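# Two robots unstack two sieve sets into a tote

## Task

On the work bench are two test-sieve stacks, each made of a pan, a sieve and a cover. Separate both stacks and get all six pieces completely inside the tote. No sieve or cover may have any part of its lower rim (skirt) sitting down inside another piece. At the end the tote must rest on the work bench with nothing of it sticking out past the bench edge. Either robot or both may work. Finish by opening the grippers and backing away. A robot that tips over or is left leaning fails the job, and anything held in place only by a robot at the end does not count.

## Robot and tools

Robots. Two identical Hello Robot Stretch 4 units, r1 and r2. Each has an omni-wheel base, a lift on a vertical mast, a telescoping arm that reaches forward, a wrist with yaw, pitch and roll joints, and a two-finger gripper. Each carries four cameras: <name>_head_camera, <name>_head_left_camera, <name>_head_right_camera and <name>_wrist_camera. A robot is about 1.6 m tall and its base edge lies within 0.23 m of its base origin.

Frames. Every robot reports in its own base frame: origin on the floor below the base centre, x forward, y left, z up. hand_pose is the point between the open fingertips, in that frame; with all wrist joints at 0 its axes line up with the base frame, and the printed position may be slightly off. base_odometry is measured from where the base stood at scene start and counts wheel rotation only, so slipping looks like travel. Heading is positive to the left, -3.142 to 3.142. Only images, lidar_m and wrist_depth_mm tell where one robot is relative to the other.

execute_actions. Argument "actions" is a list holding one action or none (empty: just report state and images). The action is an object with keys "r1" and/or "r2". Per robot you give "base", "joints" or both, plus optional "pace" and "contact_limits"; or "end_of_arm" by itself.
- base: exactly one key, a relative move counted from the base's position in the latest state report. translate_m: metres straight ahead (+) or back (-), -2 to 2. strafe_m: metres sideways, left +, -2 to 2. rotate_rad: turn in place, counter-clockwise from above +, -3.2 to 3.2.
- joints: absolute targets by name. lift_m 0 to 1.2 (m). arm_m 0 to 0.55 (m of extension). wrist_yaw_rad -1.134 to 4.276 (0 points forward, + to the left, 3.14 tucked back; above 3.4 the arm may interfere). wrist_pitch_rad -1.117 to 4.259 (0 level, 1.57 pointing down). wrist_roll_rad -1.117 to 4.259 (0 fingers level; + turns the gripper clockwise seen from behind). gripper_m -0.038 to 0.141, the fingertip gap in metres; negative squeezes the tips together. Done tolerances: lift and arm ±0.004, yaw and roll ±0.02, pitch ±0.05, gripper ±0.004. A joint target outside its range is clipped and run, and flagged; any other bad value or unknown key rejects the whole call and nothing moves.
- pace: "slow", "default", "fast" or "max"; base speeds 0.1/0.3/0.4/0.6 m/s and turns 1/2/3/4 rad/s. With lift above 0.2 these drop, to 0.3 m/s and 1 rad/s at full height.
- contact_limits: {"arm_m": value}, 0 (gentlest) to 0.75 (firmest), default 0.5; the arm stops when it pushes harder.
- end_of_arm: "enable_torque" re-powers wrist or gripper motors that shut off.
All motions in an action start together; no action runs past 15 s. Example: {"r1": {"base": {"translate_m": 0.3}, "joints": {"gripper_m": 0.05}, "pace": "fast"}}. "cameras" lists camera names (or "all"; null or omitted also means all; [] none). To unfold a wrist at scene start, send lift_m 0.4 with wrist_yaw_rad 0.

Other tools. wait(seconds 0 to 10) commands nothing and returns state and images. zoom_image(camera, region [x0, y0, x1, y1] in pixels from the image's top-left, at most 504 by 504) enlarges part of that camera's latest full image. read_manual(section "licences") returns licence text only. finished_scene(scene number) ends the scene for good and reports success.

Result lines. base_status and joint_status: how each motion ended. "done" (for the base this only means the wheels turned the commanded amount); "off_target" (stopped short, maybe still pushing); "contact_stop_at_<key>" (something blocked it; lift, arm or wheels go slack, a loaded lift may sink, a base may roll); "limit_stop_at_<name>" (built-in limit, e.g. "limit_stop_at_tilt" above 6 degrees lean, which slackens lift, arm and wheels, or "limit_stop_at_own_body" for self-collision, likely when pitch is below -0.2 with roll below -0.4 or above 4); "torque_fault" (a wrist or gripper motor overloaded and went limp until enable_torque). A stopped part drops its target; a slack part holds again once next commanded. on_its_own covers uncommanded things; there "held at" is a target, not a position. joint_positions gives current values. turned_by_wheels vs turned_by_imu: a gap over about 0.1 rad suggests a bump or slip, and heading error is roughly their difference. base_tilt in degrees (forward and right positive, with a fixed bias up to about 1.5). motor_effort: percent of max, + toward larger joint values, peak in brackets, noisy; for wheel_0, wheel_1, wheel_2 + turns the base right. lidar_m: 12 distances in 30-degree sectors, 1st straight ahead, going counter-clockwise (4th left, 7th behind, 10th right); "-" means nothing seen or closer than 0.25 m; it sees table tops, other robots, not its own body, and may miss clear items or thin legs. wrist_depth_mm: 7x7 grid of depths, 100 to 2000 mm, from top left. The "pictures" line names the images in order. If a result reports a stop, the rest of that reply's movement, wait and finish calls are skipped.

Gripping. Command a gap smaller than the part; a smaller value grips harder and pulls the part inward. Neither gripper_m nor "done" proves a hold; a clear change in the gripper effort does. If fingertips jam on a surface, raise the lift.

Cautions. Robots pressing on each other fails the task; once bases touch, any further millimetre presses hard. Two robots given the same move can differ by up to 3 cm per metre, so shared carries can tip one. Driving or turning with over 1 kg held and arm_m above 0.2 risks tipping, worse at fast paces; strong pushes or pulls with the gripper high do too. A level gripper holding over about 2 kg faults the wrist. Avoid drops, slams and hard shoves. The robot keeps its last command while you think, and loose parts may occasionally get nudged. Omitted joints or robots may still be pushing toward old targets.

Each tool is called as name(argument=value, ...) on one line, values as JSON.

## Session

execute_actions(actions=[])

Scene clock: 0.00 s.
r1.base_odometry: x=+0.000 y=+0.000 heading=+0.000 (m, m, rad; r1's odometry frame)
r1.turned_by_wheels: +0.000 (rad since the last result)
r1.turned_by_imu: +0.000 (rad since the last result)
r1.base_tilt: forward=-0.7 right=-0.9 (deg)
r1.lidar_m: 1.12 0.97 1.01 1.24 2.50 3.68 4.10 0.91 0.94 1.21 5.03 1.78
r1.base_status: not commanded
r1.joint_positions: lift_m=+0.157 arm_m=-0.002 wrist_yaw_rad=+3.112 wrist_pitch_rad=-0.007 wrist_roll_rad=-0.014 gripper_m=+0.057
r1.joint_status: not commanded
r1.motor_effort: lift_m=+19 arm_m=+0 wrist_yaw_rad=+1 wrist_pitch_rad=-7 wrist_roll_rad=+0 gripper_m=-4 wheel_0=+0 wheel_1=+0 wheel_2=+1 (%)
r1.hand_pose: x=-0.1169 y=+0.0958 z=+0.3375 quat_wxyz=(+0.015, +0.003, -0.007, +1.000) (m; r1's base frame)
r1.wrist_depth_mm: - 143 - - - - - / - 130 - - - - - / - 127 185 - - - - / 113 141 240 - - - - / 1118 - - - - - - / 1281 1366 195 1397 195 1366 1336 / 878 878 904 145 904 854 904
r2.base_odometry: x=+0.000 y=+0.000 heading=+0.000 (m, m, rad; r2's odometry frame)
r2.turned_by_wheels: +0.000 (rad since the last result)
r2.turned_by_imu: +0.000 (rad since the last result)
r2.base_tilt: forward=+0.3 right=+0.8 (deg)
r2.lidar_m: 4.22 1.36 1.36 1.87 2.74 0.99 0.69 0.66 0.69 0.94 2.60 3.37
r2.base_status: not commanded
r2.joint_positions: lift_m=+0.128 arm_m=+0.003 wrist_yaw_rad=+3.230 wrist_pitch_rad=+0.017 wrist_roll_rad=+0.010 gripper_m=+0.057
r2.joint_status: not commanded
r2.motor_effort: lift_m=+19 arm_m=+0 wrist_yaw_rad=+2 wrist_pitch_rad=-6 wrist_roll_rad=+0 gripper_m=-2 wheel_0=+0 wheel_1=+0 wheel_2=+0 (%)
r2.hand_pose: x=-0.1216 y=+0.0616 z=+0.3011 quat_wxyz=(-0.044, -0.009, +0.005, +0.999) (m; r2's base frame)
r2.wrist_depth_mm: - 140 139 946 1060 1255 1499 / - - 137 931 1042 1229 1464 / - 104 136 917 1060 1229 1499 / - 120 136 917 1042 1255 1464 / 189 715 831 891 1042 1229 1430 / 209 732 213 891 1025 1205 1366 / 209 691 778 158 741 854 917
pictures: r1_head_camera, r1_head_left_camera, r1_head_right_camera, r1_wrist_camera, r2_head_camera, r2_head_left_camera, r2_head_right_camera, r2_wrist_camera
Images, in order (width x height): r1_head_camera 420x560, r1_head_left_camera 420x672, r1_head_right_camera 420x672, r1_wrist_camera 616x392, r2_head_camera 420x560, r2_head_left_camera 420x672, r2_head_right_camera 420x672, r2_wrist_camera 616x392.

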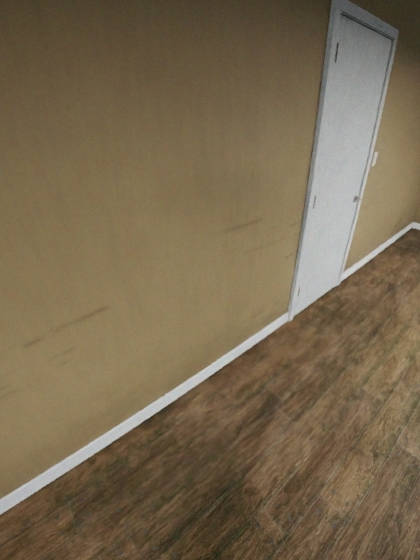

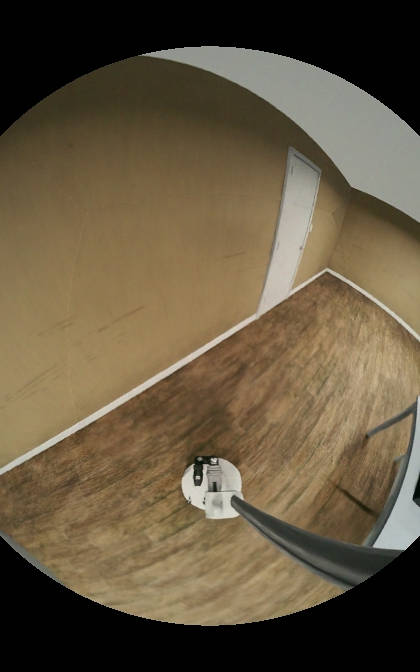

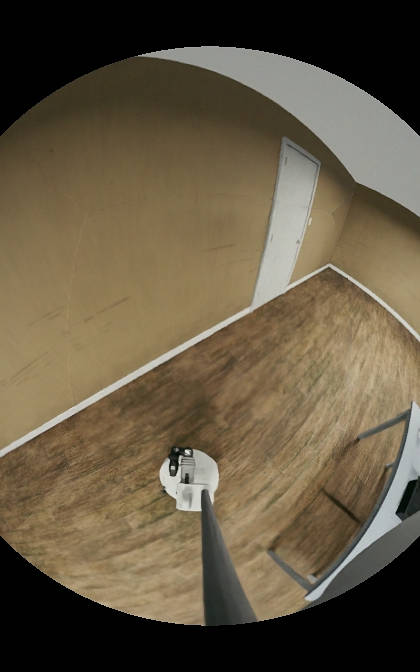

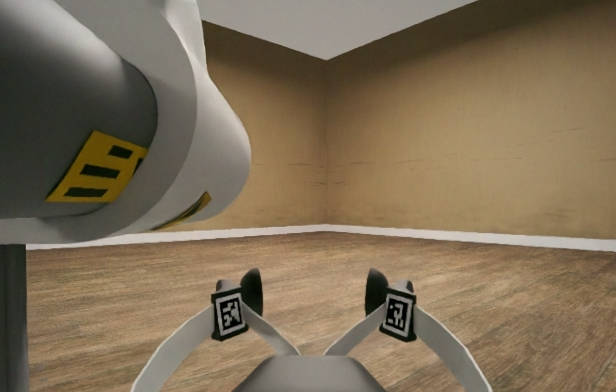

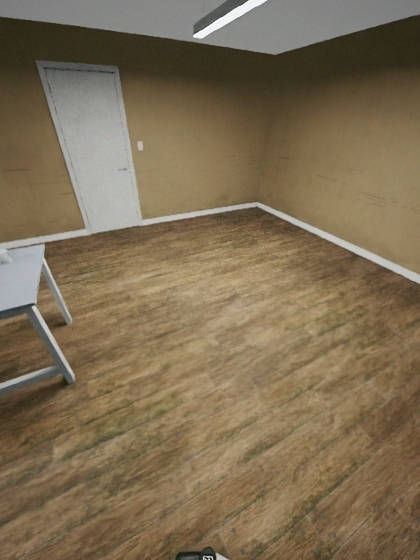

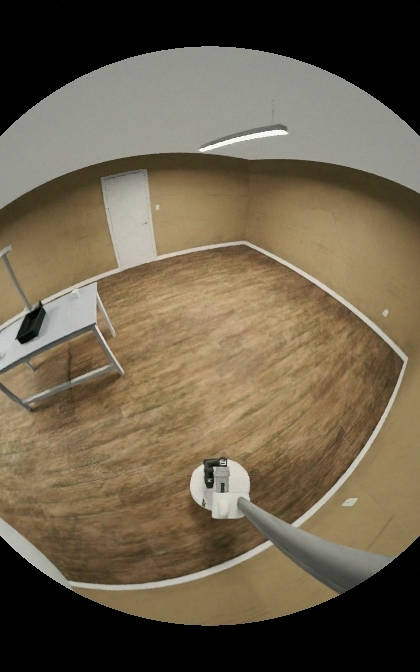

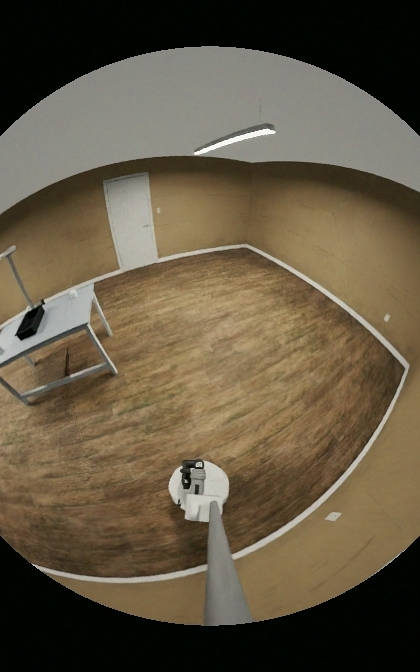

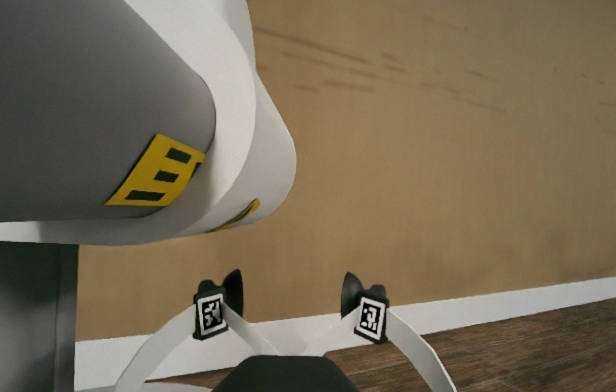

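execute_actions(actions=[{"r1":{"base":{"rotate_rad":-1.57},"joints":{"lift_m":0.9,"wrist_yaw_rad":0}},"r2":{"base":{"rotate_rad":1.0},"joints":{"lift_m":0.9,"wrist_yaw_rad":0}}}])

Scene clock: 8.03 s.
r1.base_odometry: x=+0.000 y=+0.000 heading=-1.570 (m, m, rad; r1's odometry frame)
r1.turned_by_wheels: -1.570 (rad since the last result)
r1.turned_by_imu: -1.540 (rad since the last result)
r1.base_tilt: forward=-0.5 right=-0.9 (deg)
r1.lidar_m: 1.16 5.02 1.81 1.10 1.00 1.00 1.23 2.54 3.71 4.09 0.93 0.93
r1.base_status: done
r1.joint_positions: lift_m=+0.900 arm_m=-0.002 wrist_yaw_rad=+0.000 wrist_pitch_rad=-0.007 wrist_roll_rad=-0.014 gripper_m=+0.057
r1.joint_status: all done
r1.motor_effort: lift_m=+22(27) arm_m=+0(0) wrist_yaw_rad=+0(3) wrist_pitch_rad=-8(7) wrist_roll_rad=+0(0) gripper_m=-5(4) wheel_0=-1(5) wheel_1=+0(7) wheel_2=+0(5) (%)
r1.hand_pose: x=+0.4574 y=-0.0874 z=+1.0799 quat_wxyz=(+1.000, -0.007, -0.003, +0.000) (m; r1's base frame)
r1.wrist_depth_mm: - - - - - - - / - - - - - - - / - - - - - - - / - - - - - - - / - - - - - - - / - - 195 1308 195 1060 1255 / - - - 145 917 798 842
r2.base_odometry: x=+0.000 y=+0.000 heading=+0.999 (m, m, rad; r2's odometry frame)
r2.turned_by_wheels: +0.999 (rad since the last result)
r2.turned_by_imu: +1.006 (rad since the last result)
r2.base_tilt: forward=+0.3 right=+0.8 (deg)
r2.lidar_m: 1.35 1.76 3.24 1.02 0.71 0.66 0.69 0.93 2.22 3.34 4.28 1.72
r2.base_status: done
r2.joint_positions: lift_m=+0.900 arm_m=+0.003 wrist_yaw_rad=+0.001 wrist_pitch_rad=+0.017 wrist_roll_rad=+0.010 gripper_m=+0.057
r2.joint_status: all done
r2.motor_effort: lift_m=+24(24) arm_m=+0(0) wrist_yaw_rad=-1(6) wrist_pitch_rad=-4(6) wrist_roll_rad=-1(1) gripper_m=-2(3) wheel_0=-3(8) wheel_1=-4(9) wheel_2=-4(9) (%)
r2.hand_pose: x=+0.4620 y=-0.0873 z=+1.0731 quat_wxyz=(+1.000, +0.005, +0.008, +0.000) (m; r2's base frame)
r2.wrist_depth_mm: - - - - - - - / - - - - - - - / - - - - - - - / - - - - - - - / - - - - - - - / - - 212 1308 1537 - - / - - - 158 1182 - -
pictures: r1_head_camera, r1_head_left_camera, r1_head_right_camera, r1_wrist_camera, r2_head_camera, r2_head_left_camera, r2_head_right_camera, r2_wrist_camera
Images, in order (width x height): r1_head_camera 420x560, r1_head_left_camera 420x672, r1_head_right_camera 420x672, r1_wrist_camera 616x392, r2_head_camera 420x560, r2_head_left_camera 420x672, r2_head_right_camera 420x672, r2_wrist_camera 616x392.

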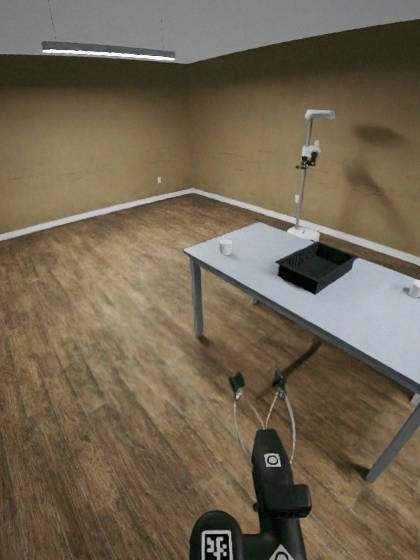

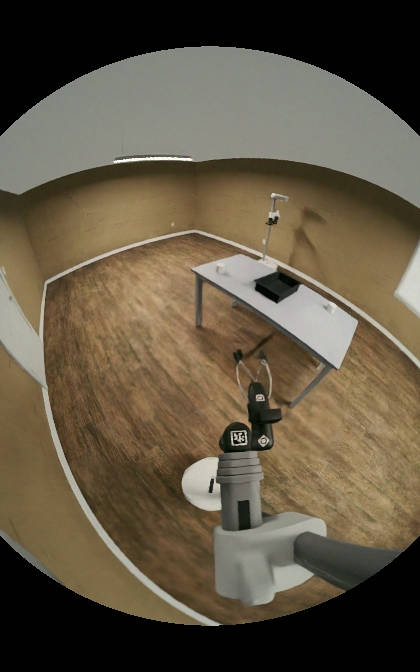

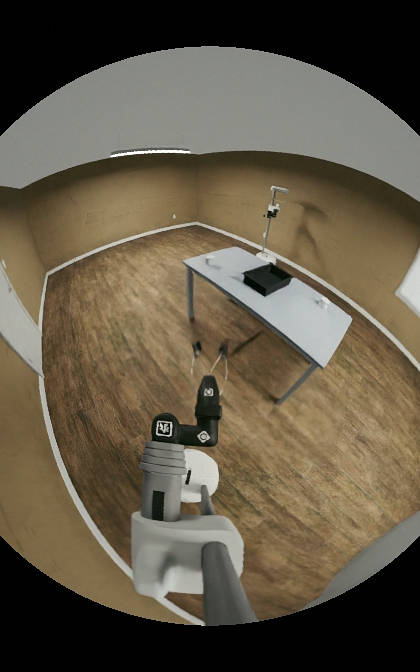

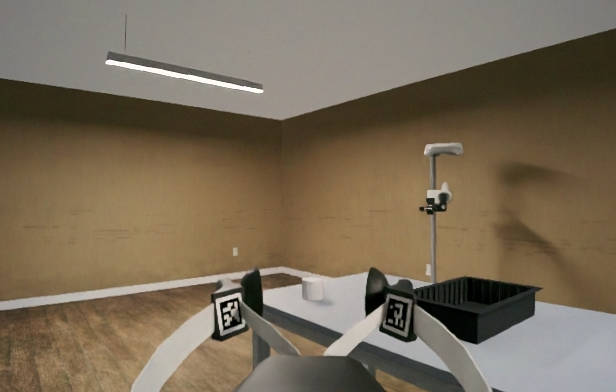

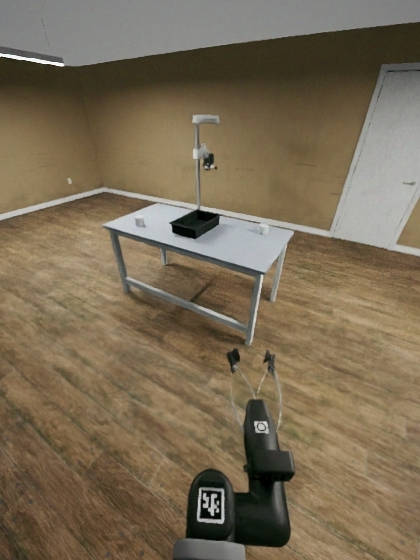

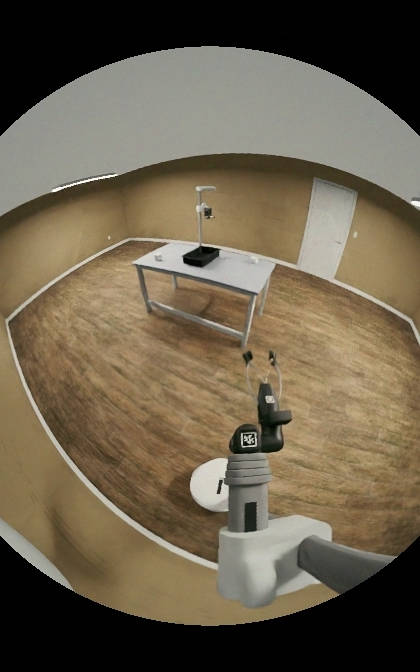

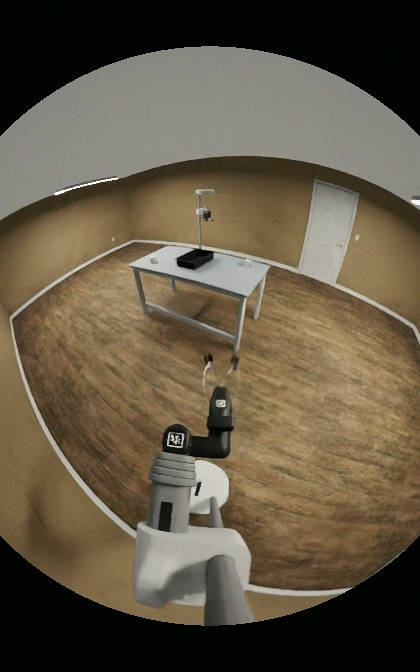

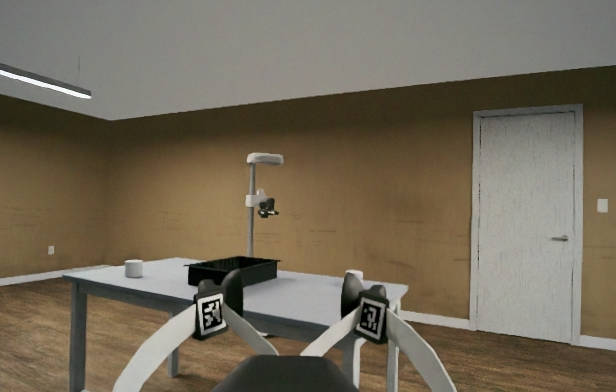

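execute_actions(actions=[{"r1":{"base":{"rotate_rad":-0.82},"joints":{"lift_m":1.0,"wrist_pitch_rad":0.6}},"r2":{"base":{"rotate_rad":-0.52},"joints":{"lift_m":1.0,"wrist_pitch_rad":0.6}}}], cameras=[])

execute_actions(actions=[{"r1":{"base":{"strafe_m":0.95}},"r2":{"base":{"strafe_m":1.4}}}], cameras=["r1_head_camera","r2_head_camera"])

Scene clock: 43.53 s.
r1.base_odometry: x=+0.000 y=+0.000 heading=-2.390 (m, m, rad; r1's odometry frame)
r1.turned_by_wheels: -0.820 (rad since the last result)
r1.turned_by_imu: -0.804 (rad since the last result)
r1.base_tilt: forward=-0.6 right=-0.9 (deg)
r1.lidar_m: 0.93 0.99 1.45 3.32 1.39 1.02 1.01 1.07 1.55 3.67 3.88 3.76
r1.base_status: done
r1.joint_positions: lift_m=+1.000 arm_m=-0.002 wrist_yaw_rad=+0.000 wrist_pitch_rad=+0.601 wrist_roll_rad=-0.014 gripper_m=+0.057
r1.joint_status: all done
r1.motor_effort: lift_m=+22(20) arm_m=+0(0) wrist_yaw_rad=+1(2) wrist_pitch_rad=-3(3) wrist_roll_rad=+0(0) gripper_m=-2(2) wheel_0=+0(0) wheel_1=-1(6) wheel_2=+0(5) (%)
r1.hand_pose: x=+0.4068 y=-0.0875 z=+1.0148 quat_wxyz=(+0.955, -0.007, +0.296, +0.002) (m; r1's base frame)
r1.wrist_depth_mm: - - - - - - - / 1308 1308 1366 - - - - / 991 991 991 1025 - - - / 1756 1756 1708 1661 - - - / 1756 1756 1756 1756 1708 1661 1708 / 1464 1464 195 1464 195 1430 1397 / 1308 1255 1281 145 1255 1255 1255
r2.base_odometry: x=+0.000 y=+0.000 heading=+0.480 (m, m, rad; r2's odometry frame)
r2.turned_by_wheels: -0.519 (rad since the last result)
r2.turned_by_imu: -0.521 (rad since the last result)
r2.base_tilt: forward=+0.3 right=+0.9 (deg)
r2.lidar_m: 1.69 1.37 1.76 3.29 1.01 0.72 0.68 0.70 0.92 2.23 3.35 4.28
r2.base_status: done
r2.joint_positions: lift_m=+1.000 arm_m=+0.003 wrist_yaw_rad=+0.000 wrist_pitch_rad=+0.602 wrist_roll_rad=+0.010 gripper_m=+0.057
r2.joint_status: all done
r2.motor_effort: lift_m=+23(25) arm_m=+0(0) wrist_yaw_rad=+2(0) wrist_pitch_rad=-2(5) wrist_roll_rad=-1(1) gripper_m=-2(3) wheel_0=+1(7) wheel_1=+3(9) wheel_2=+2(6) (%)
r2.hand_pose: x=+0.4114 y=-0.0874 z=+1.0147 quat_wxyz=(+0.955, +0.005, +0.296, -0.001) (m; r2's base frame)
r2.wrist_depth_mm: - - - - - - - / 1537 1537 - - - - - / 1138 1255 - - - - - / - - - - - - - / 1708 1756 1756 1863 1921 1983 1921 / 1499 1464 213 1499 1430 1537 1537 / 1281 1205 1281 158 1229 1308 1336
pictures: none
No camera images: the call's "cameras" was empty. Leave "cameras" out to get every camera's image.

Scene clock: 49.53 s.
r1.base_odometry: x=+0.648 y=-0.694 heading=-2.390 (m, m, rad; r1's odometry frame)
r1.turned_by_wheels: +0.000 (rad since the last result)
r1.turned_by_imu: +0.006 (rad since the last result)
r1.base_tilt: forward=-0.7 right=-0.9 (deg)
r1.lidar_m: 0.98 1.05 4.18 3.09 1.27 0.98 0.94 1.01 1.47 4.62 1.34 1.01
r1.base_status: done
r1.joint_positions: lift_m=+1.000 arm_m=-0.002 wrist_yaw_rad=+0.000 wrist_pitch_rad=+0.601 wrist_roll_rad=-0.014 gripper_m=+0.057
r1.joint_status: not commanded
r1.motor_effort: lift_m=+21(22) arm_m=+0(0) wrist_yaw_rad=+2(2) wrist_pitch_rad=-4(4) wrist_roll_rad=-1(1) gripper_m=-4(5) wheel_0=-1(10) wheel_1=+0(7) wheel_2=+0(2) (%)
r1.hand_pose: x=+0.4068 y=-0.0874 z=+1.0148 quat_wxyz=(+0.955, -0.007, +0.296, +0.002) (m; r1's base frame)
r1.wrist_depth_mm: - - - - - - - / - - 1366 1336 1255 1336 1366 / - 1060 976 976 976 960 960 / - 1983 1921 1808 1708 1708 1863 / 1756 1661 1756 1708 1756 1708 1708 / 1430 1430 195 1464 196 1464 1464 / 1308 1281 1281 145 1255 1255 1229
r2.base_odometry: x=-0.646 y=+1.242 heading=+0.480 (m, m, rad; r2's odometry frame)
r2.turned_by_wheels: +0.000 (rad since the last result)
r2.turned_by_imu: +0.010 (rad since the last result)
r2.base_tilt: forward=+0.3 right=+0.8 (deg)
r2.lidar_m: 1.23 1.28 4.29 3.50 1.11 0.76 0.73 0.77 1.00 2.51 4.77 1.31
r2.base_status: done
r2.joint_positions: lift_m=+1.000 arm_m=+0.003 wrist_yaw_rad=+0.000 wrist_pitch_rad=+0.602 wrist_roll_rad=+0.010 gripper_m=+0.057
r2.joint_status: not commanded
r2.motor_effort: lift_m=+24(23) arm_m=+0(0) wrist_yaw_rad=+0(1) wrist_pitch_rad=-4(2) wrist_roll_rad=-1(0) gripper_m=-2(2) wheel_0=+0(12) wheel_1=+0(11) wheel_2=+0(1) (%)
r2.hand_pose: x=+0.4114 y=-0.0874 z=+1.0147 quat_wxyz=(+0.955, +0.005, +0.296, -0.001) (m; r2's base frame)
r2.wrist_depth_mm: - - - - - - - / - - 1537 1537 1537 - - / - 1138 1160 1182 1205 1205 - / - - - - - - - / 1708 1756 1756 1863 1808 1863 1863 / 1430 1464 213 1537 1430 1576 1576 / 1255 1205 1281 158 1229 1308 1366
pictures: r1_head_camera, r2_head_camera
Images, in order (width x height): r1_head_camera 420x560, r2_head_camera 420x560.

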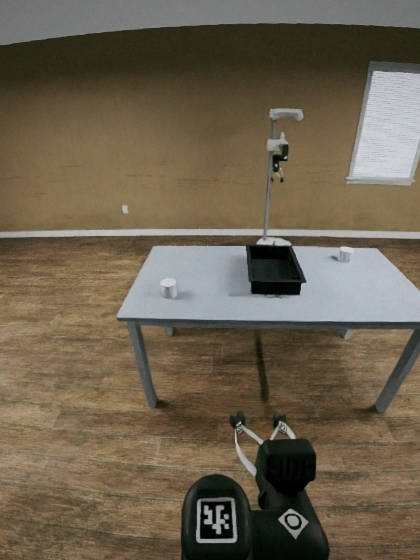

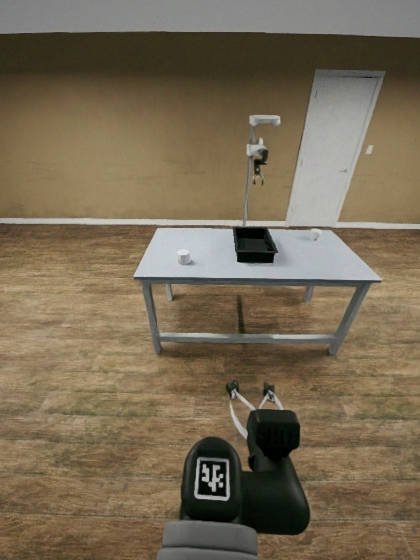

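execute_actions(actions=[{"r1":{"base":{"strafe_m":0.24},"joints":{"lift_m":1.15,"wrist_pitch_rad":1.57,"gripper_m":0.12}},"r2":{"base":{"strafe_m":0.2},"joints":{"lift_m":1.15,"wrist_pitch_rad":1.57,"gripper_m":0.12}}}], cameras=[])

execute_actions(actions=[{"r1":{"base":{"translate_m":0.5},"joints":{"arm_m":0.3}},"r2":{"base":{"translate_m":0.75},"joints":{"arm_m":0.3}}}], cameras=["r1_head_camera","r2_head_camera","r1_wrist_camera","r2_wrist_camera"])

Scene clock: 71.23 s.
r1.base_odometry: x=+0.812 y=-0.870 heading=-2.390 (m, m, rad; r1's odometry frame)
r1.turned_by_wheels: +0.000 (rad since the last result)
r1.turned_by_imu: +0.002 (rad since the last result)
r1.base_tilt: forward=-0.6 right=-0.9 (deg)
r1.lidar_m: 0.98 4.01 3.95 3.05 1.24 0.96 0.92 1.01 1.44 4.84 1.36 1.01
r1.base_status: done
r1.joint_positions: lift_m=+1.150 arm_m=-0.002 wrist_yaw_rad=+0.000 wrist_pitch_rad=+1.570 wrist_roll_rad=-0.014 gripper_m=+0.120
r1.joint_status: all done
r1.motor_effort: lift_m=+22(18) arm_m=+0(0) wrist_yaw_rad=+2(3) wrist_pitch_rad=+1(4) wrist_roll_rad=+0(1) gripper_m=-2(6) wheel_0=+0(8) wheel_1=-1(7) wheel_2=-1(0) (%)
r1.hand_pose: x=+0.1692 y=-0.0874 z=+1.0395 quat_wxyz=(+0.708, -0.005, +0.707, +0.005) (m; r1's base frame)
r1.wrist_depth_mm: 1281 1281 1255 1255 1255 1281 1255 / 1281 1281 1281 1281 1255 1255 1255 / 1308 1281 1255 1255 1255 1255 1229 / 1281 1255 1281 1255 1255 1255 1229 / 1281 1281 1255 1060 1255 1255 1255 / 1255 1281 214 1042 1205 1255 1229 / 1281 1255 1255 142 1255 1229 1229
r2.base_odometry: x=-0.739 y=+1.419 heading=+0.480 (m, m, rad; r2's odometry frame)
r2.turned_by_wheels: +0.000 (rad since the last result)
r2.turned_by_imu: +0.003 (rad since the last result)
r2.base_tilt: forward=+0.2 right=+0.8 (deg)
r2.lidar_m: 1.22 4.12 4.09 3.49 1.07 0.78 0.74 0.77 1.03 2.54 4.98 1.31
r2.base_status: done
r2.joint_positions: lift_m=+1.150 arm_m=+0.003 wrist_yaw_rad=+0.000 wrist_pitch_rad=+1.570 wrist_roll_rad=+0.010 gripper_m=+0.120
r2.joint_status: all done
r2.motor_effort: lift_m=+24(24) arm_m=+0(0) wrist_yaw_rad=+0(0) wrist_pitch_rad=+1(2) wrist_roll_rad=-1(0) gripper_m=+0(2) wheel_0=+1(9) wheel_1=+1(12) wheel_2=+0(1) (%)
r2.hand_pose: x=+0.1738 y=-0.0874 z=+1.0394 quat_wxyz=(+0.707, +0.004, +0.707, -0.004) (m; r2's base frame)
r2.wrist_depth_mm: 1255 1308 1308 1308 1308 1308 1336 / 1281 1255 1308 1255 1308 1336 1308 / 1255 1255 1255 1308 1308 1308 1308 / 1229 1255 1308 1281 1308 1281 1281 / 1255 1255 1042 1025 1281 1281 1281 / 1255 1229 1042 1042 205 1281 1281 / 1229 1229 1255 145 1229 1281 1255
pictures: none
No camera images: the call's "cameras" was empty. Leave "cameras" out to get every camera's image.

Scene clock: 75.20 s.
r1.base_odometry: x=+0.447 y=-1.211 heading=-2.390 (m, m, rad; r1's odometry frame)
r1.turned_by_wheels: +0.000 (rad since the last result)
r1.turned_by_imu: -0.001 (rad since the last result)
r1.base_tilt: forward=-0.6 right=-0.8 (deg)
r1.lidar_m: 0.52 0.55 3.90 3.82 1.95 1.49 1.42 1.53 2.22 4.86 0.70 0.50
r1.base_status: done
r1.joint_positions: lift_m=+1.150 arm_m=+0.298 wrist_yaw_rad=+0.000 wrist_pitch_rad=+1.570 wrist_roll_rad=-0.014 gripper_m=+0.120
r1.joint_status: all done
r1.motor_effort: lift_m=+21(22) arm_m=+9(10) wrist_yaw_rad=+2(1) wrist_pitch_rad=+0(1) wrist_roll_rad=+0(0) gripper_m=-4(2) wheel_0=-1(2) wheel_1=+1(4) wheel_2=-1(8) (%)
r1.hand_pose: x=+0.4697 y=-0.0874 z=+1.0395 quat_wxyz=(+0.707, -0.005, +0.707, +0.005) (m; r1's base frame)
r1.wrist_depth_mm: 1281 512 508 504 500 496 492 / 1281 508 504 500 504 492 496 / 1255 504 508 504 496 496 492 / 1281 1255 1281 1255 500 496 492 / 1308 1308 1255 1255 1229 1255 1229 / 1281 1255 215 1182 1229 1255 1255 / 1255 1281 1255 143 1229 1229 1205
r2.base_odometry: x=-0.073 y=+1.766 heading=+0.480 (m, m, rad; r2's odometry frame)
r2.turned_by_wheels: +0.000 (rad since the last result)
r2.turned_by_imu: +0.000 (rad since the last result)
r2.base_tilt: forward=+0.0 right=+0.8 (deg)
r2.lidar_m: 0.47 0.50 4.14 3.92 2.21 1.60 1.50 1.54 2.06 4.81 0.73 0.51
r2.base_status: done
r2.joint_positions: lift_m=+1.150 arm_m=+0.299 wrist_yaw_rad=+0.000 wrist_pitch_rad=+1.570 wrist_roll_rad=+0.010 gripper_m=+0.120
r2.joint_status: all done
r2.motor_effort: lift_m=+23(24) arm_m=+7(7) wrist_yaw_rad=+0(0) wrist_pitch_rad=+2(2) wrist_roll_rad=+0(1) gripper_m=+1(1) wheel_0=+2(5) wheel_1=+3(9) wheel_2=-1(10) (%)
r2.hand_pose: x=+0.4699 y=-0.0874 z=+1.0395 quat_wxyz=(+0.707, +0.004, +0.707, -0.004) (m; r2's base frame)
r2.wrist_depth_mm: 508 508 517 521 525 521 525 / 500 512 442 512 521 521 525 / 500 504 512 508 504 521 530 / 496 500 504 508 512 517 512 / 1229 1229 1255 1229 1281 1308 1308 / 1229 1229 1255 1255 205 1281 1281 / 1255 1205 1025 145 1281 1255 1281
pictures: r1_head_camera, r1_wrist_camera, r2_head_camera, r2_wrist_camera
Images, in order (width x height): r1_head_camera 420x560, r1_wrist_camera 616x392, r2_head_camera 420x560, r2_wrist_camera 616x392.

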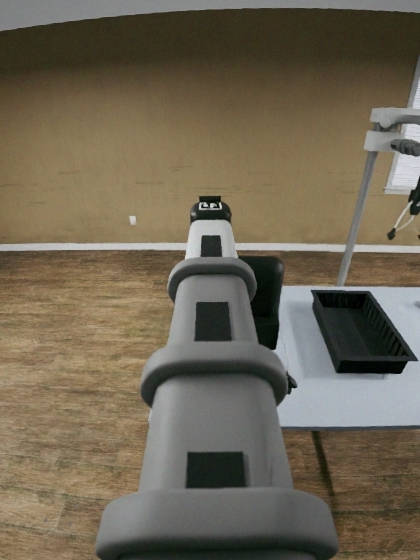

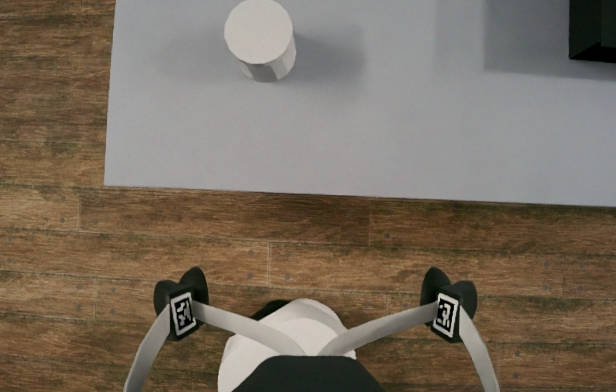

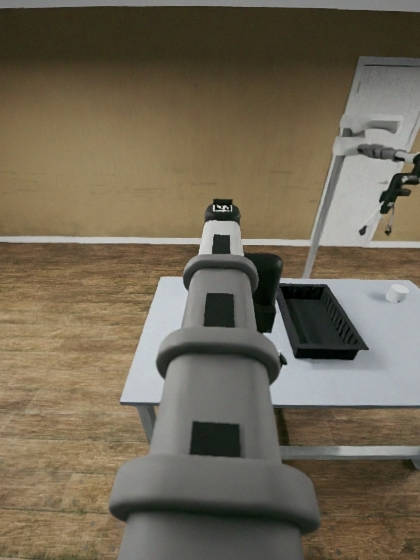

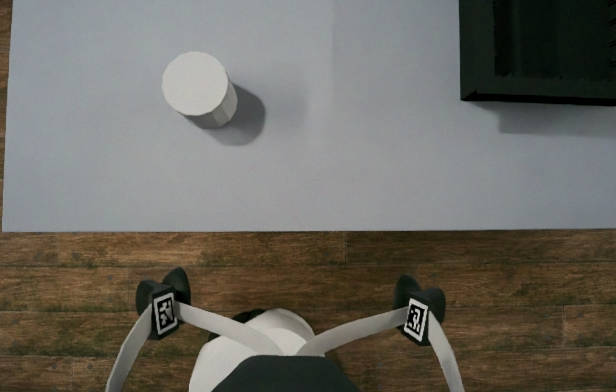

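execute_actions(actions=[{"r1":{"base":{"strafe_m":0.058},"joints":{"arm_m":0.515,"lift_m":1.05}},"r2":{"base":{"strafe_m":0.113},"joints":{"arm_m":0.46,"lift_m":1.05}}}], cameras=["r1_wrist_camera","r2_wrist_camera"])

Scene clock: 87.43 s.
r1.base_odometry: x=+0.486 y=-1.253 heading=-2.391 (m, m, rad; r1's odometry frame)
r1.turned_by_wheels: +0.000 (rad since the last result)
r1.turned_by_imu: +0.001 (rad since the last result)
r1.base_tilt: forward=-0.6 right=-0.9 (deg)
r1.lidar_m: 0.50 3.46 3.85 3.75 1.89 1.47 1.43 1.54 2.17 4.93 0.71 0.52
r1.base_status: done
r1.joint_positions: lift_m=+1.050 arm_m=+0.513 wrist_yaw_rad=+0.000 wrist_pitch_rad=+1.570 wrist_roll_rad=-0.014 gripper_m=+0.120
r1.joint_status: all done
r1.motor_effort: lift_m=+16(21) arm_m=+9(8) wrist_yaw_rad=+1(3) wrist_pitch_rad=+1(1) wrist_roll_rad=+0(0) gripper_m=-1(1) wheel_0=+1(5) wheel_1=-1(7) wheel_2=+0(2) (%)
r1.hand_pose: x=+0.6846 y=-0.0874 z=+0.9400 quat_wxyz=(+0.707, -0.005, +0.707, +0.005) (m; r1's base frame)
r1.wrist_depth_mm: 1182 407 404 402 399 399 397 / 1182 407 402 404 399 397 397 / 1160 407 404 402 397 397 394 / 1160 407 404 330 397 394 394 / 1182 407 402 329 399 394 394 / 1205 404 214 402 399 397 394 / 1182 407 402 143 399 394 394
r2.base_odometry: x=-0.126 y=+1.866 heading=+0.480 (m, m, rad; r2's odometry frame)
r2.turned_by_wheels: +0.000 (rad since the last result)
r2.turned_by_imu: +0.002 (rad since the last result)
r2.base_tilt: forward=+0.1 right=+0.8 (deg)
r2.lidar_m: 0.46 0.50 4.01 3.80 2.21 1.59 1.49 1.54 2.03 4.94 0.74 0.51
r2.base_status: done
r2.joint_positions: lift_m=+1.050 arm_m=+0.459 wrist_yaw_rad=+0.000 wrist_pitch_rad=+1.570 wrist_roll_rad=+0.010 gripper_m=+0.120
r2.joint_status: all done
r2.motor_effort: lift_m=+17(21) arm_m=+7(5) wrist_yaw_rad=+2(1) wrist_pitch_rad=+1(2) wrist_roll_rad=-1(1) gripper_m=+1(1) wheel_0=+0(11) wheel_1=+4(11) wheel_2=+0(1) (%)
r2.hand_pose: x=+0.6298 y=-0.0874 z=+0.9400 quat_wxyz=(+0.707, +0.004, +0.707, -0.004) (m; r2's base frame)
r2.wrist_depth_mm: 410 407 410 415 421 421 427 / 407 407 407 410 418 418 424 / 402 402 404 407 413 418 418 / 397 399 407 407 410 415 415 / 394 399 402 402 404 415 410 / 392 394 402 402 205 410 410 / 389 394 397 145 404 407 410
pictures: r1_wrist_camera, r2_wrist_camera
Images, in order (width x height): r1_wrist_camera 616x392, r2_wrist_camera 616x392.

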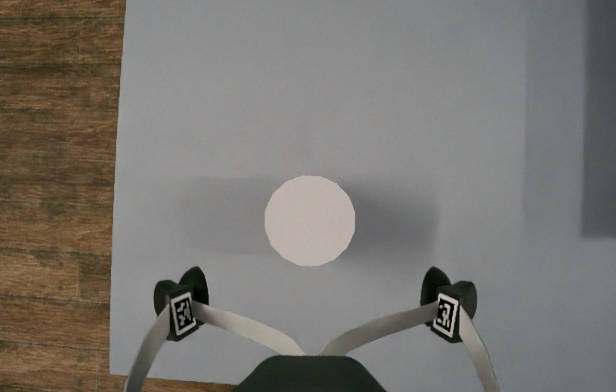

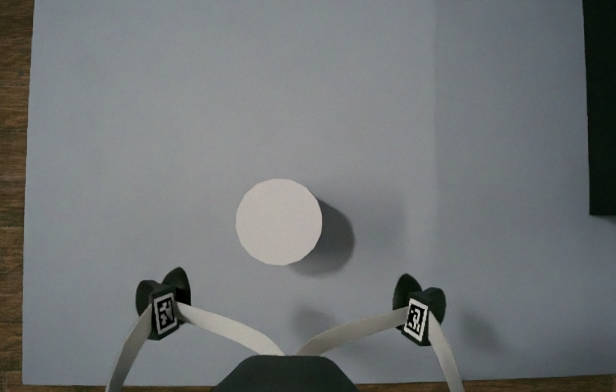

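execute_actions(actions=[{"r1":{"joints":{"arm_m":0.535,"lift_m":0.98}},"r2":{"joints":{"arm_m":0.48,"lift_m":0.98}}}], cameras=["r1_wrist_camera","r2_wrist_camera","r1_head_right_camera","r2_head_right_camera"])

zoom_image(camera="r1_head_right_camera", region=[150,250,330,400])

Scene clock: 102.83 s.
r1.base_odometry: x=+0.486 y=-1.253 heading=-2.390 (m, m, rad; r1's odometry frame)
r1.turned_by_wheels: +0.000 (rad since the last result)
r1.turned_by_imu: +0.001 (rad since the last result)
r1.base_tilt: forward=-0.7 right=-0.8 (deg)
r1.lidar_m: 0.51 3.45 3.87 3.77 1.91 1.44 1.41 1.54 2.19 4.91 0.72 0.53
r1.base_status: not commanded
r1.joint_positions: lift_m=+0.980 arm_m=+0.533 wrist_yaw_rad=+0.000 wrist_pitch_rad=+1.570 wrist_roll_rad=-0.014 gripper_m=+0.120
r1.joint_status: all done
r1.motor_effort: lift_m=+16(12) arm_m=+9(11) wrist_yaw_rad=+2(2) wrist_pitch_rad=-1(1) wrist_roll_rad=-1(0) gripper_m=+0(1) wheel_0=+1(1) wheel_1=+0(0) wheel_2=-1(0) (%)
r1.hand_pose: x=+0.7046 y=-0.0874 z=+0.8700 quat_wxyz=(+0.707, -0.005, +0.707, +0.005) (m; r1's base frame)
r1.wrist_depth_mm: 1138 336 336 334 329 329 327 / 1138 334 334 332 330 327 325 / 1098 336 334 330 329 329 329 / 1118 336 334 329 330 329 325 / 1118 334 332 257 330 329 327 / 1138 334 214 258 329 325 324 / 1138 336 332 142 327 325 325
r2.base_odometry: x=-0.126 y=+1.866 heading=+0.480 (m, m, rad; r2's odometry frame)
r2.turned_by_wheels: +0.000 (rad since the last result)
r2.turned_by_imu: +0.001 (rad since the last result)
r2.base_tilt: forward=+0.2 right=+0.8 (deg)
r2.lidar_m: 0.45 0.50 3.99 3.81 2.26 1.60 1.50 1.55 2.06 4.93 0.73 0.52
r2.base_status: not commanded
r2.joint_positions: lift_m=+0.980 arm_m=+0.479 wrist_yaw_rad=+0.000 wrist_pitch_rad=+1.570 wrist_roll_rad=+0.010 gripper_m=+0.120
r2.joint_status: all done
r2.motor_effort: lift_m=+16(17) arm_m=+7(11) wrist_yaw_rad=+1(2) wrist_pitch_rad=+1(2) wrist_roll_rad=-1(1) gripper_m=+0(2) wheel_0=+0(0) wheel_1=+4(4) wheel_2=+0(0) (%)
r2.hand_pose: x=+0.6498 y=-0.0874 z=+0.8700 quat_wxyz=(+0.707, +0.004, +0.707, -0.004) (m; r2's base frame)
r2.wrist_depth_mm: 338 338 340 345 347 351 349 / 334 336 338 342 343 347 349 / 329 334 338 340 342 343 347 / 330 330 332 338 340 342 345 / 327 330 260 263 336 340 342 / 327 325 327 330 206 338 338 / 325 325 327 145 330 334 338
pictures: r1_head_right_camera, r1_wrist_camera, r2_head_right_camera, r2_wrist_camera
Images, in order (width x height): r1_head_right_camera 420x672, r1_wrist_camera 616x392, r2_head_right_camera 420x672, r2_wrist_camera 616x392.

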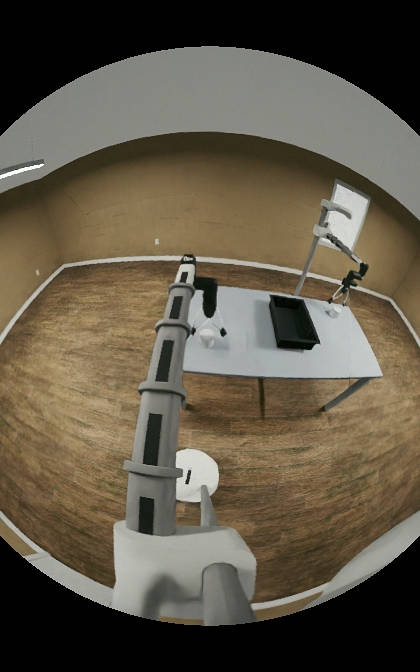

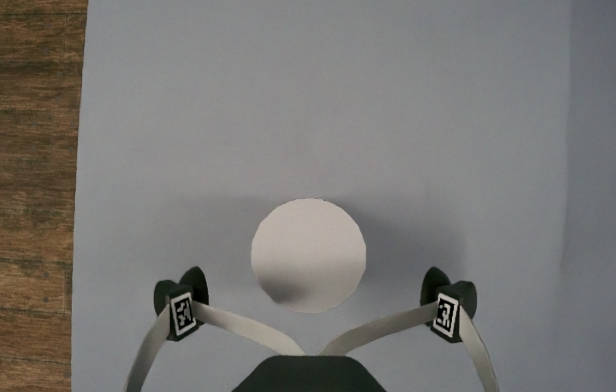

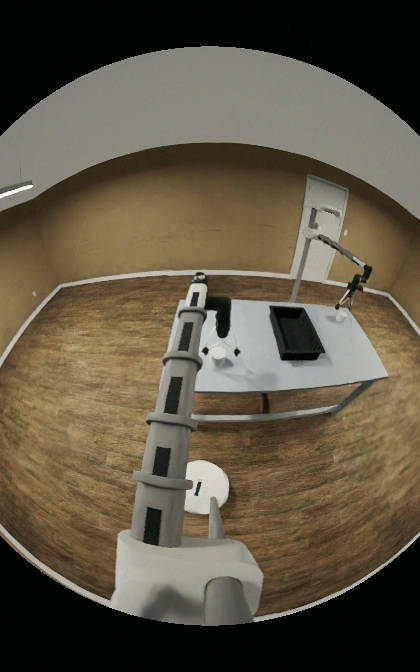

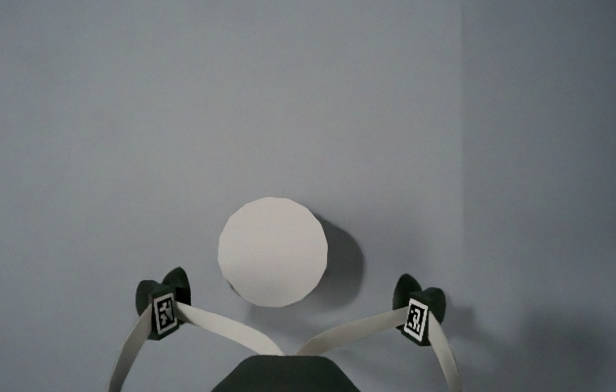

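Region (150, 250, 330, 400) of r1_head_right_camera's 420x672 image, scaled by 2.800, with more detail than that image has.

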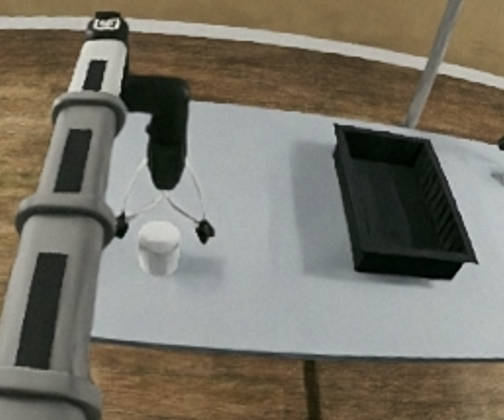

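zoom_image(camera="r1_head_right_camera", region=[190,320,230,355])

zoom_image(camera="r1_head_right_camera", region=[315,290,365,330])

Region (190, 320, 230, 355) of r1_head_right_camera's 420x672 image, scaled by 12.600, with more detail than that image has; it fills the top 441 rows of this view, and the rest is white.

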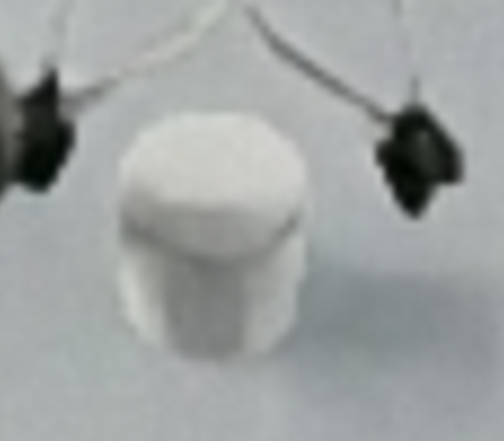

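Region (315, 290, 365, 330) of r1_head_right_camera's 420x672 image, scaled by 10.080, with more detail than that image has; it fills the top 403 rows of this view, and the rest is white.

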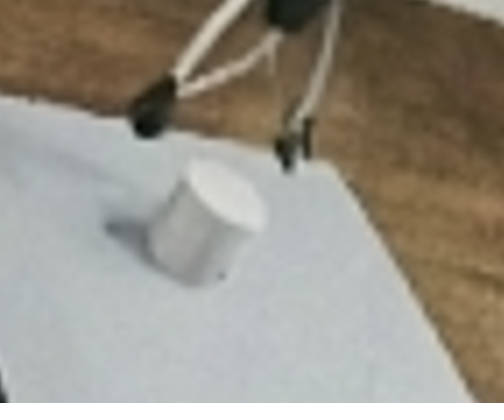

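execute_actions(actions=[{"r1":{"joints":{"arm_m":0.2,"lift_m":0.9,"wrist_pitch_rad":0.5,"gripper_m":0.14}}}], cameras=["r1_wrist_camera"])

zoom_image(camera="r1_wrist_camera", region=[208,120,408,280])

Scene clock: 114.17 s.
r1.base_odometry: x=+0.486 y=-1.253 heading=-2.390 (m, m, rad; r1's odometry frame)
r1.turned_by_wheels: +0.000 (rad since the last result)
r1.turned_by_imu: +0.001 (rad since the last result)
r1.base_tilt: forward=-0.4 right=-0.8 (deg)
r1.lidar_m: 0.53 3.43 3.85 3.74 1.88 1.43 1.43 1.49 2.19 4.94 0.70 0.51
r1.base_status: not commanded
r1.joint_positions: lift_m=+0.900 arm_m=+0.202 wrist_yaw_rad=+0.000 wrist_pitch_rad=+0.502 wrist_roll_rad=-0.014 gripper_m=+0.140
r1.joint_status: all done
r1.motor_effort: lift_m=+16(19) arm_m=-8(8) wrist_yaw_rad=+1(0) wrist_pitch_rad=-7(11) wrist_roll_rad=+0(0) gripper_m=-1(0) wheel_0=+1(1) wheel_1=+0(0) wheel_2=+0(1) (%)
r1.hand_pose: x=+0.6253 y=-0.0874 z=+0.9395 quat_wxyz=(+0.969, -0.007, +0.249, +0.002) (m; r1's base frame)
r1.wrist_depth_mm: - - - - - - - / - - - - - - - / - - - - - - - / - - 741 699 691 691 621 / 1756 1863 549 549 549 544 535 / 1464 436 421 353 449 208 439 / 1281 382 384 145 377 377 377
r2.base_odometry: x=-0.126 y=+1.866 heading=+0.480 (m, m, rad; r2's odometry frame)
r2.turned_by_wheels: +0.000 (rad since the last result)
r2.turned_by_imu: +0.002 (rad since the last result)
r2.base_tilt: forward=+0.4 right=+0.8 (deg)
r2.lidar_m: 0.47 0.50 4.02 3.81 2.24 1.59 1.49 1.55 2.05 4.93 0.72 0.51
r2.base_status: not commanded
r2.joint_positions: lift_m=+0.980 arm_m=+0.479 wrist_yaw_rad=+0.000 wrist_pitch_rad=+1.570 wrist_roll_rad=+0.010 gripper_m=+0.120
r2.joint_status: not commanded
r2.motor_effort: lift_m=+16(16) arm_m=+7(7) wrist_yaw_rad=+0(1) wrist_pitch_rad=+1(1) wrist_roll_rad=-1(0) gripper_m=-1(1) wheel_0=+0(0) wheel_1=+3(4) wheel_2=+0(0) (%)
r2.hand_pose: x=+0.6498 y=-0.0874 z=+0.8700 quat_wxyz=(+0.707, +0.004, +0.707, -0.004) (m; r2's base frame)
r2.wrist_depth_mm: 336 338 343 343 345 349 351 / 336 336 338 342 347 347 349 / 330 334 338 340 343 343 345 / 329 330 338 336 340 343 343 / 329 332 260 262 338 340 342 / 327 324 329 334 206 336 342 / 324 325 329 145 334 332 338
pictures: r1_wrist_camera
Images, in order (width x height): r1_wrist_camera 616x392.

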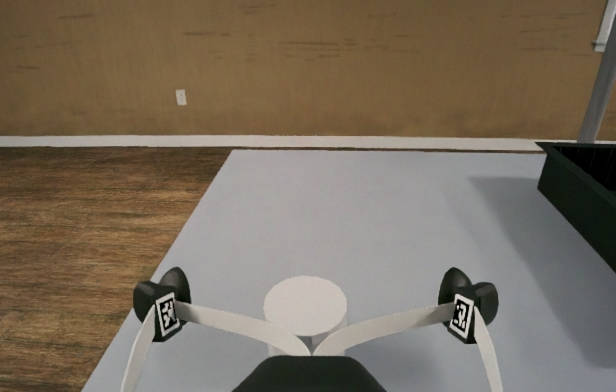

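Region (208, 120, 408, 280) of r1_wrist_camera's 616x392 image, scaled by 2.520; it fills the top 403 rows of this view, and the rest is white.

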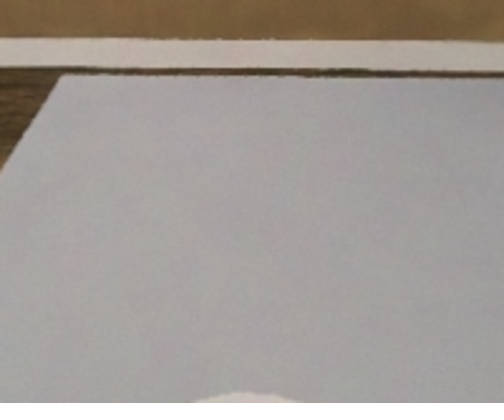

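That was risky; back off and view lower, with yaw offset.

execute_actions(actions=[{"r1":{"joints":{"arm_m":0.0,"lift_m":0.8,"wrist_pitch_rad":0.35,"wrist_roll_rad":1.57}}}], cameras=["r1_wrist_camera"])

Scene clock: 118.03 s.
r1.base_odometry: x=+0.486 y=-1.253 heading=-2.390 (m, m, rad; r1's odometry frame)
r1.turned_by_wheels: +0.000 (rad since the last result)
r1.turned_by_imu: +0.001 (rad since the last result)
r1.base_tilt: forward=-0.6 right=-0.7 (deg)
r1.lidar_m: 0.51 3.46 3.87 3.77 1.90 1.45 1.41 1.50 2.21 4.91 0.70 0.53
r1.base_status: not commanded
r1.joint_positions: lift_m=+0.800 arm_m=+0.002 wrist_yaw_rad=+0.000 wrist_pitch_rad=+0.352 wrist_roll_rad=+1.570 gripper_m=+0.140
r1.joint_status: all done
r1.motor_effort: lift_m=+16(16) arm_m=-9(10) wrist_yaw_rad=+1(1) wrist_pitch_rad=-7(11) wrist_roll_rad=+0(7) gripper_m=-2(1) wheel_0=+1(1) wheel_1=+0(0) wheel_2=+0(0) (%)
r1.hand_pose: x=+0.4432 y=-0.0875 z=+0.8789 quat_wxyz=(+0.697, +0.696, +0.124, -0.124) (m; r1's base frame)
r1.wrist_depth_mm: - - - 564 382 1182 960 / - - - 564 387 1182 976 / - - - 574 387 1182 976 / - - - 574 389 1182 976 / - - - 480 389 1205 960 / - - 917 525 366 210 960 / - - - 146 364 512 521
r2.base_odometry: x=-0.126 y=+1.866 heading=+0.480 (m, m, rad; r2's odometry frame)
r2.turned_by_wheels: +0.000 (rad since the last result)
r2.turned_by_imu: +0.001 (rad since the last result)
r2.base_tilt: forward=+0.3 right=+0.8 (deg)
r2.lidar_m: 0.47 0.48 4.01 3.81 2.25 1.59 1.49 1.52 2.05 4.92 0.72 0.51
r2.base_status: not commanded
r2.joint_positions: lift_m=+0.980 arm_m=+0.479 wrist_yaw_rad=+0.000 wrist_pitch_rad=+1.570 wrist_roll_rad=+0.010 gripper_m=+0.120
r2.joint_status: not commanded
r2.motor_effort: lift_m=+16(16) arm_m=+7(7) wrist_yaw_rad=+1(1) wrist_pitch_rad=+3(1) wrist_roll_rad=-1(1) gripper_m=+0(1) wheel_0=+0(0) wheel_1=+4(3) wheel_2=+0(0) (%)
r2.hand_pose: x=+0.6498 y=-0.0874 z=+0.8700 quat_wxyz=(+0.707, +0.004, +0.707, -0.004) (m; r2's base frame)
r2.wrist_depth_mm: 338 340 342 343 347 349 351 / 336 338 342 343 345 345 351 / 330 334 338 340 342 345 347 / 329 332 334 338 342 340 343 / 327 329 260 263 336 340 345 / 329 324 327 330 206 336 338 / 322 325 329 145 332 334 338
pictures: r1_wrist_camera
Images, in order (width x height): r1_wrist_camera 616x392.

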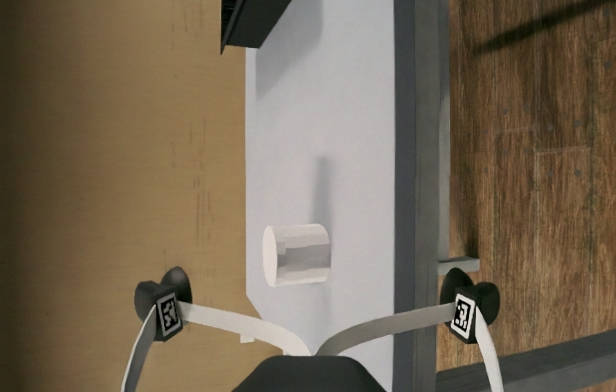

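zoom_image(camera="r1_wrist_camera", region=[250,215,350,295])

Region (250, 215, 350, 295) of r1_wrist_camera's 616x392 image, scaled by 5.040; it fills the top 403 rows of this view, and the rest is white.

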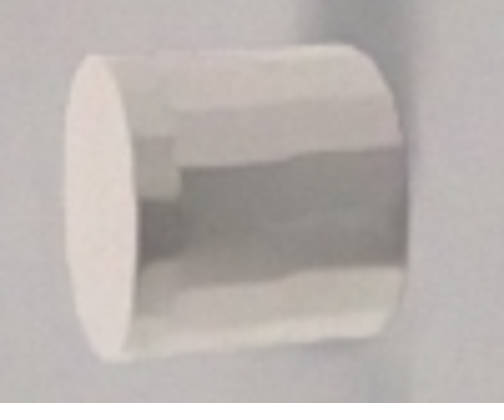

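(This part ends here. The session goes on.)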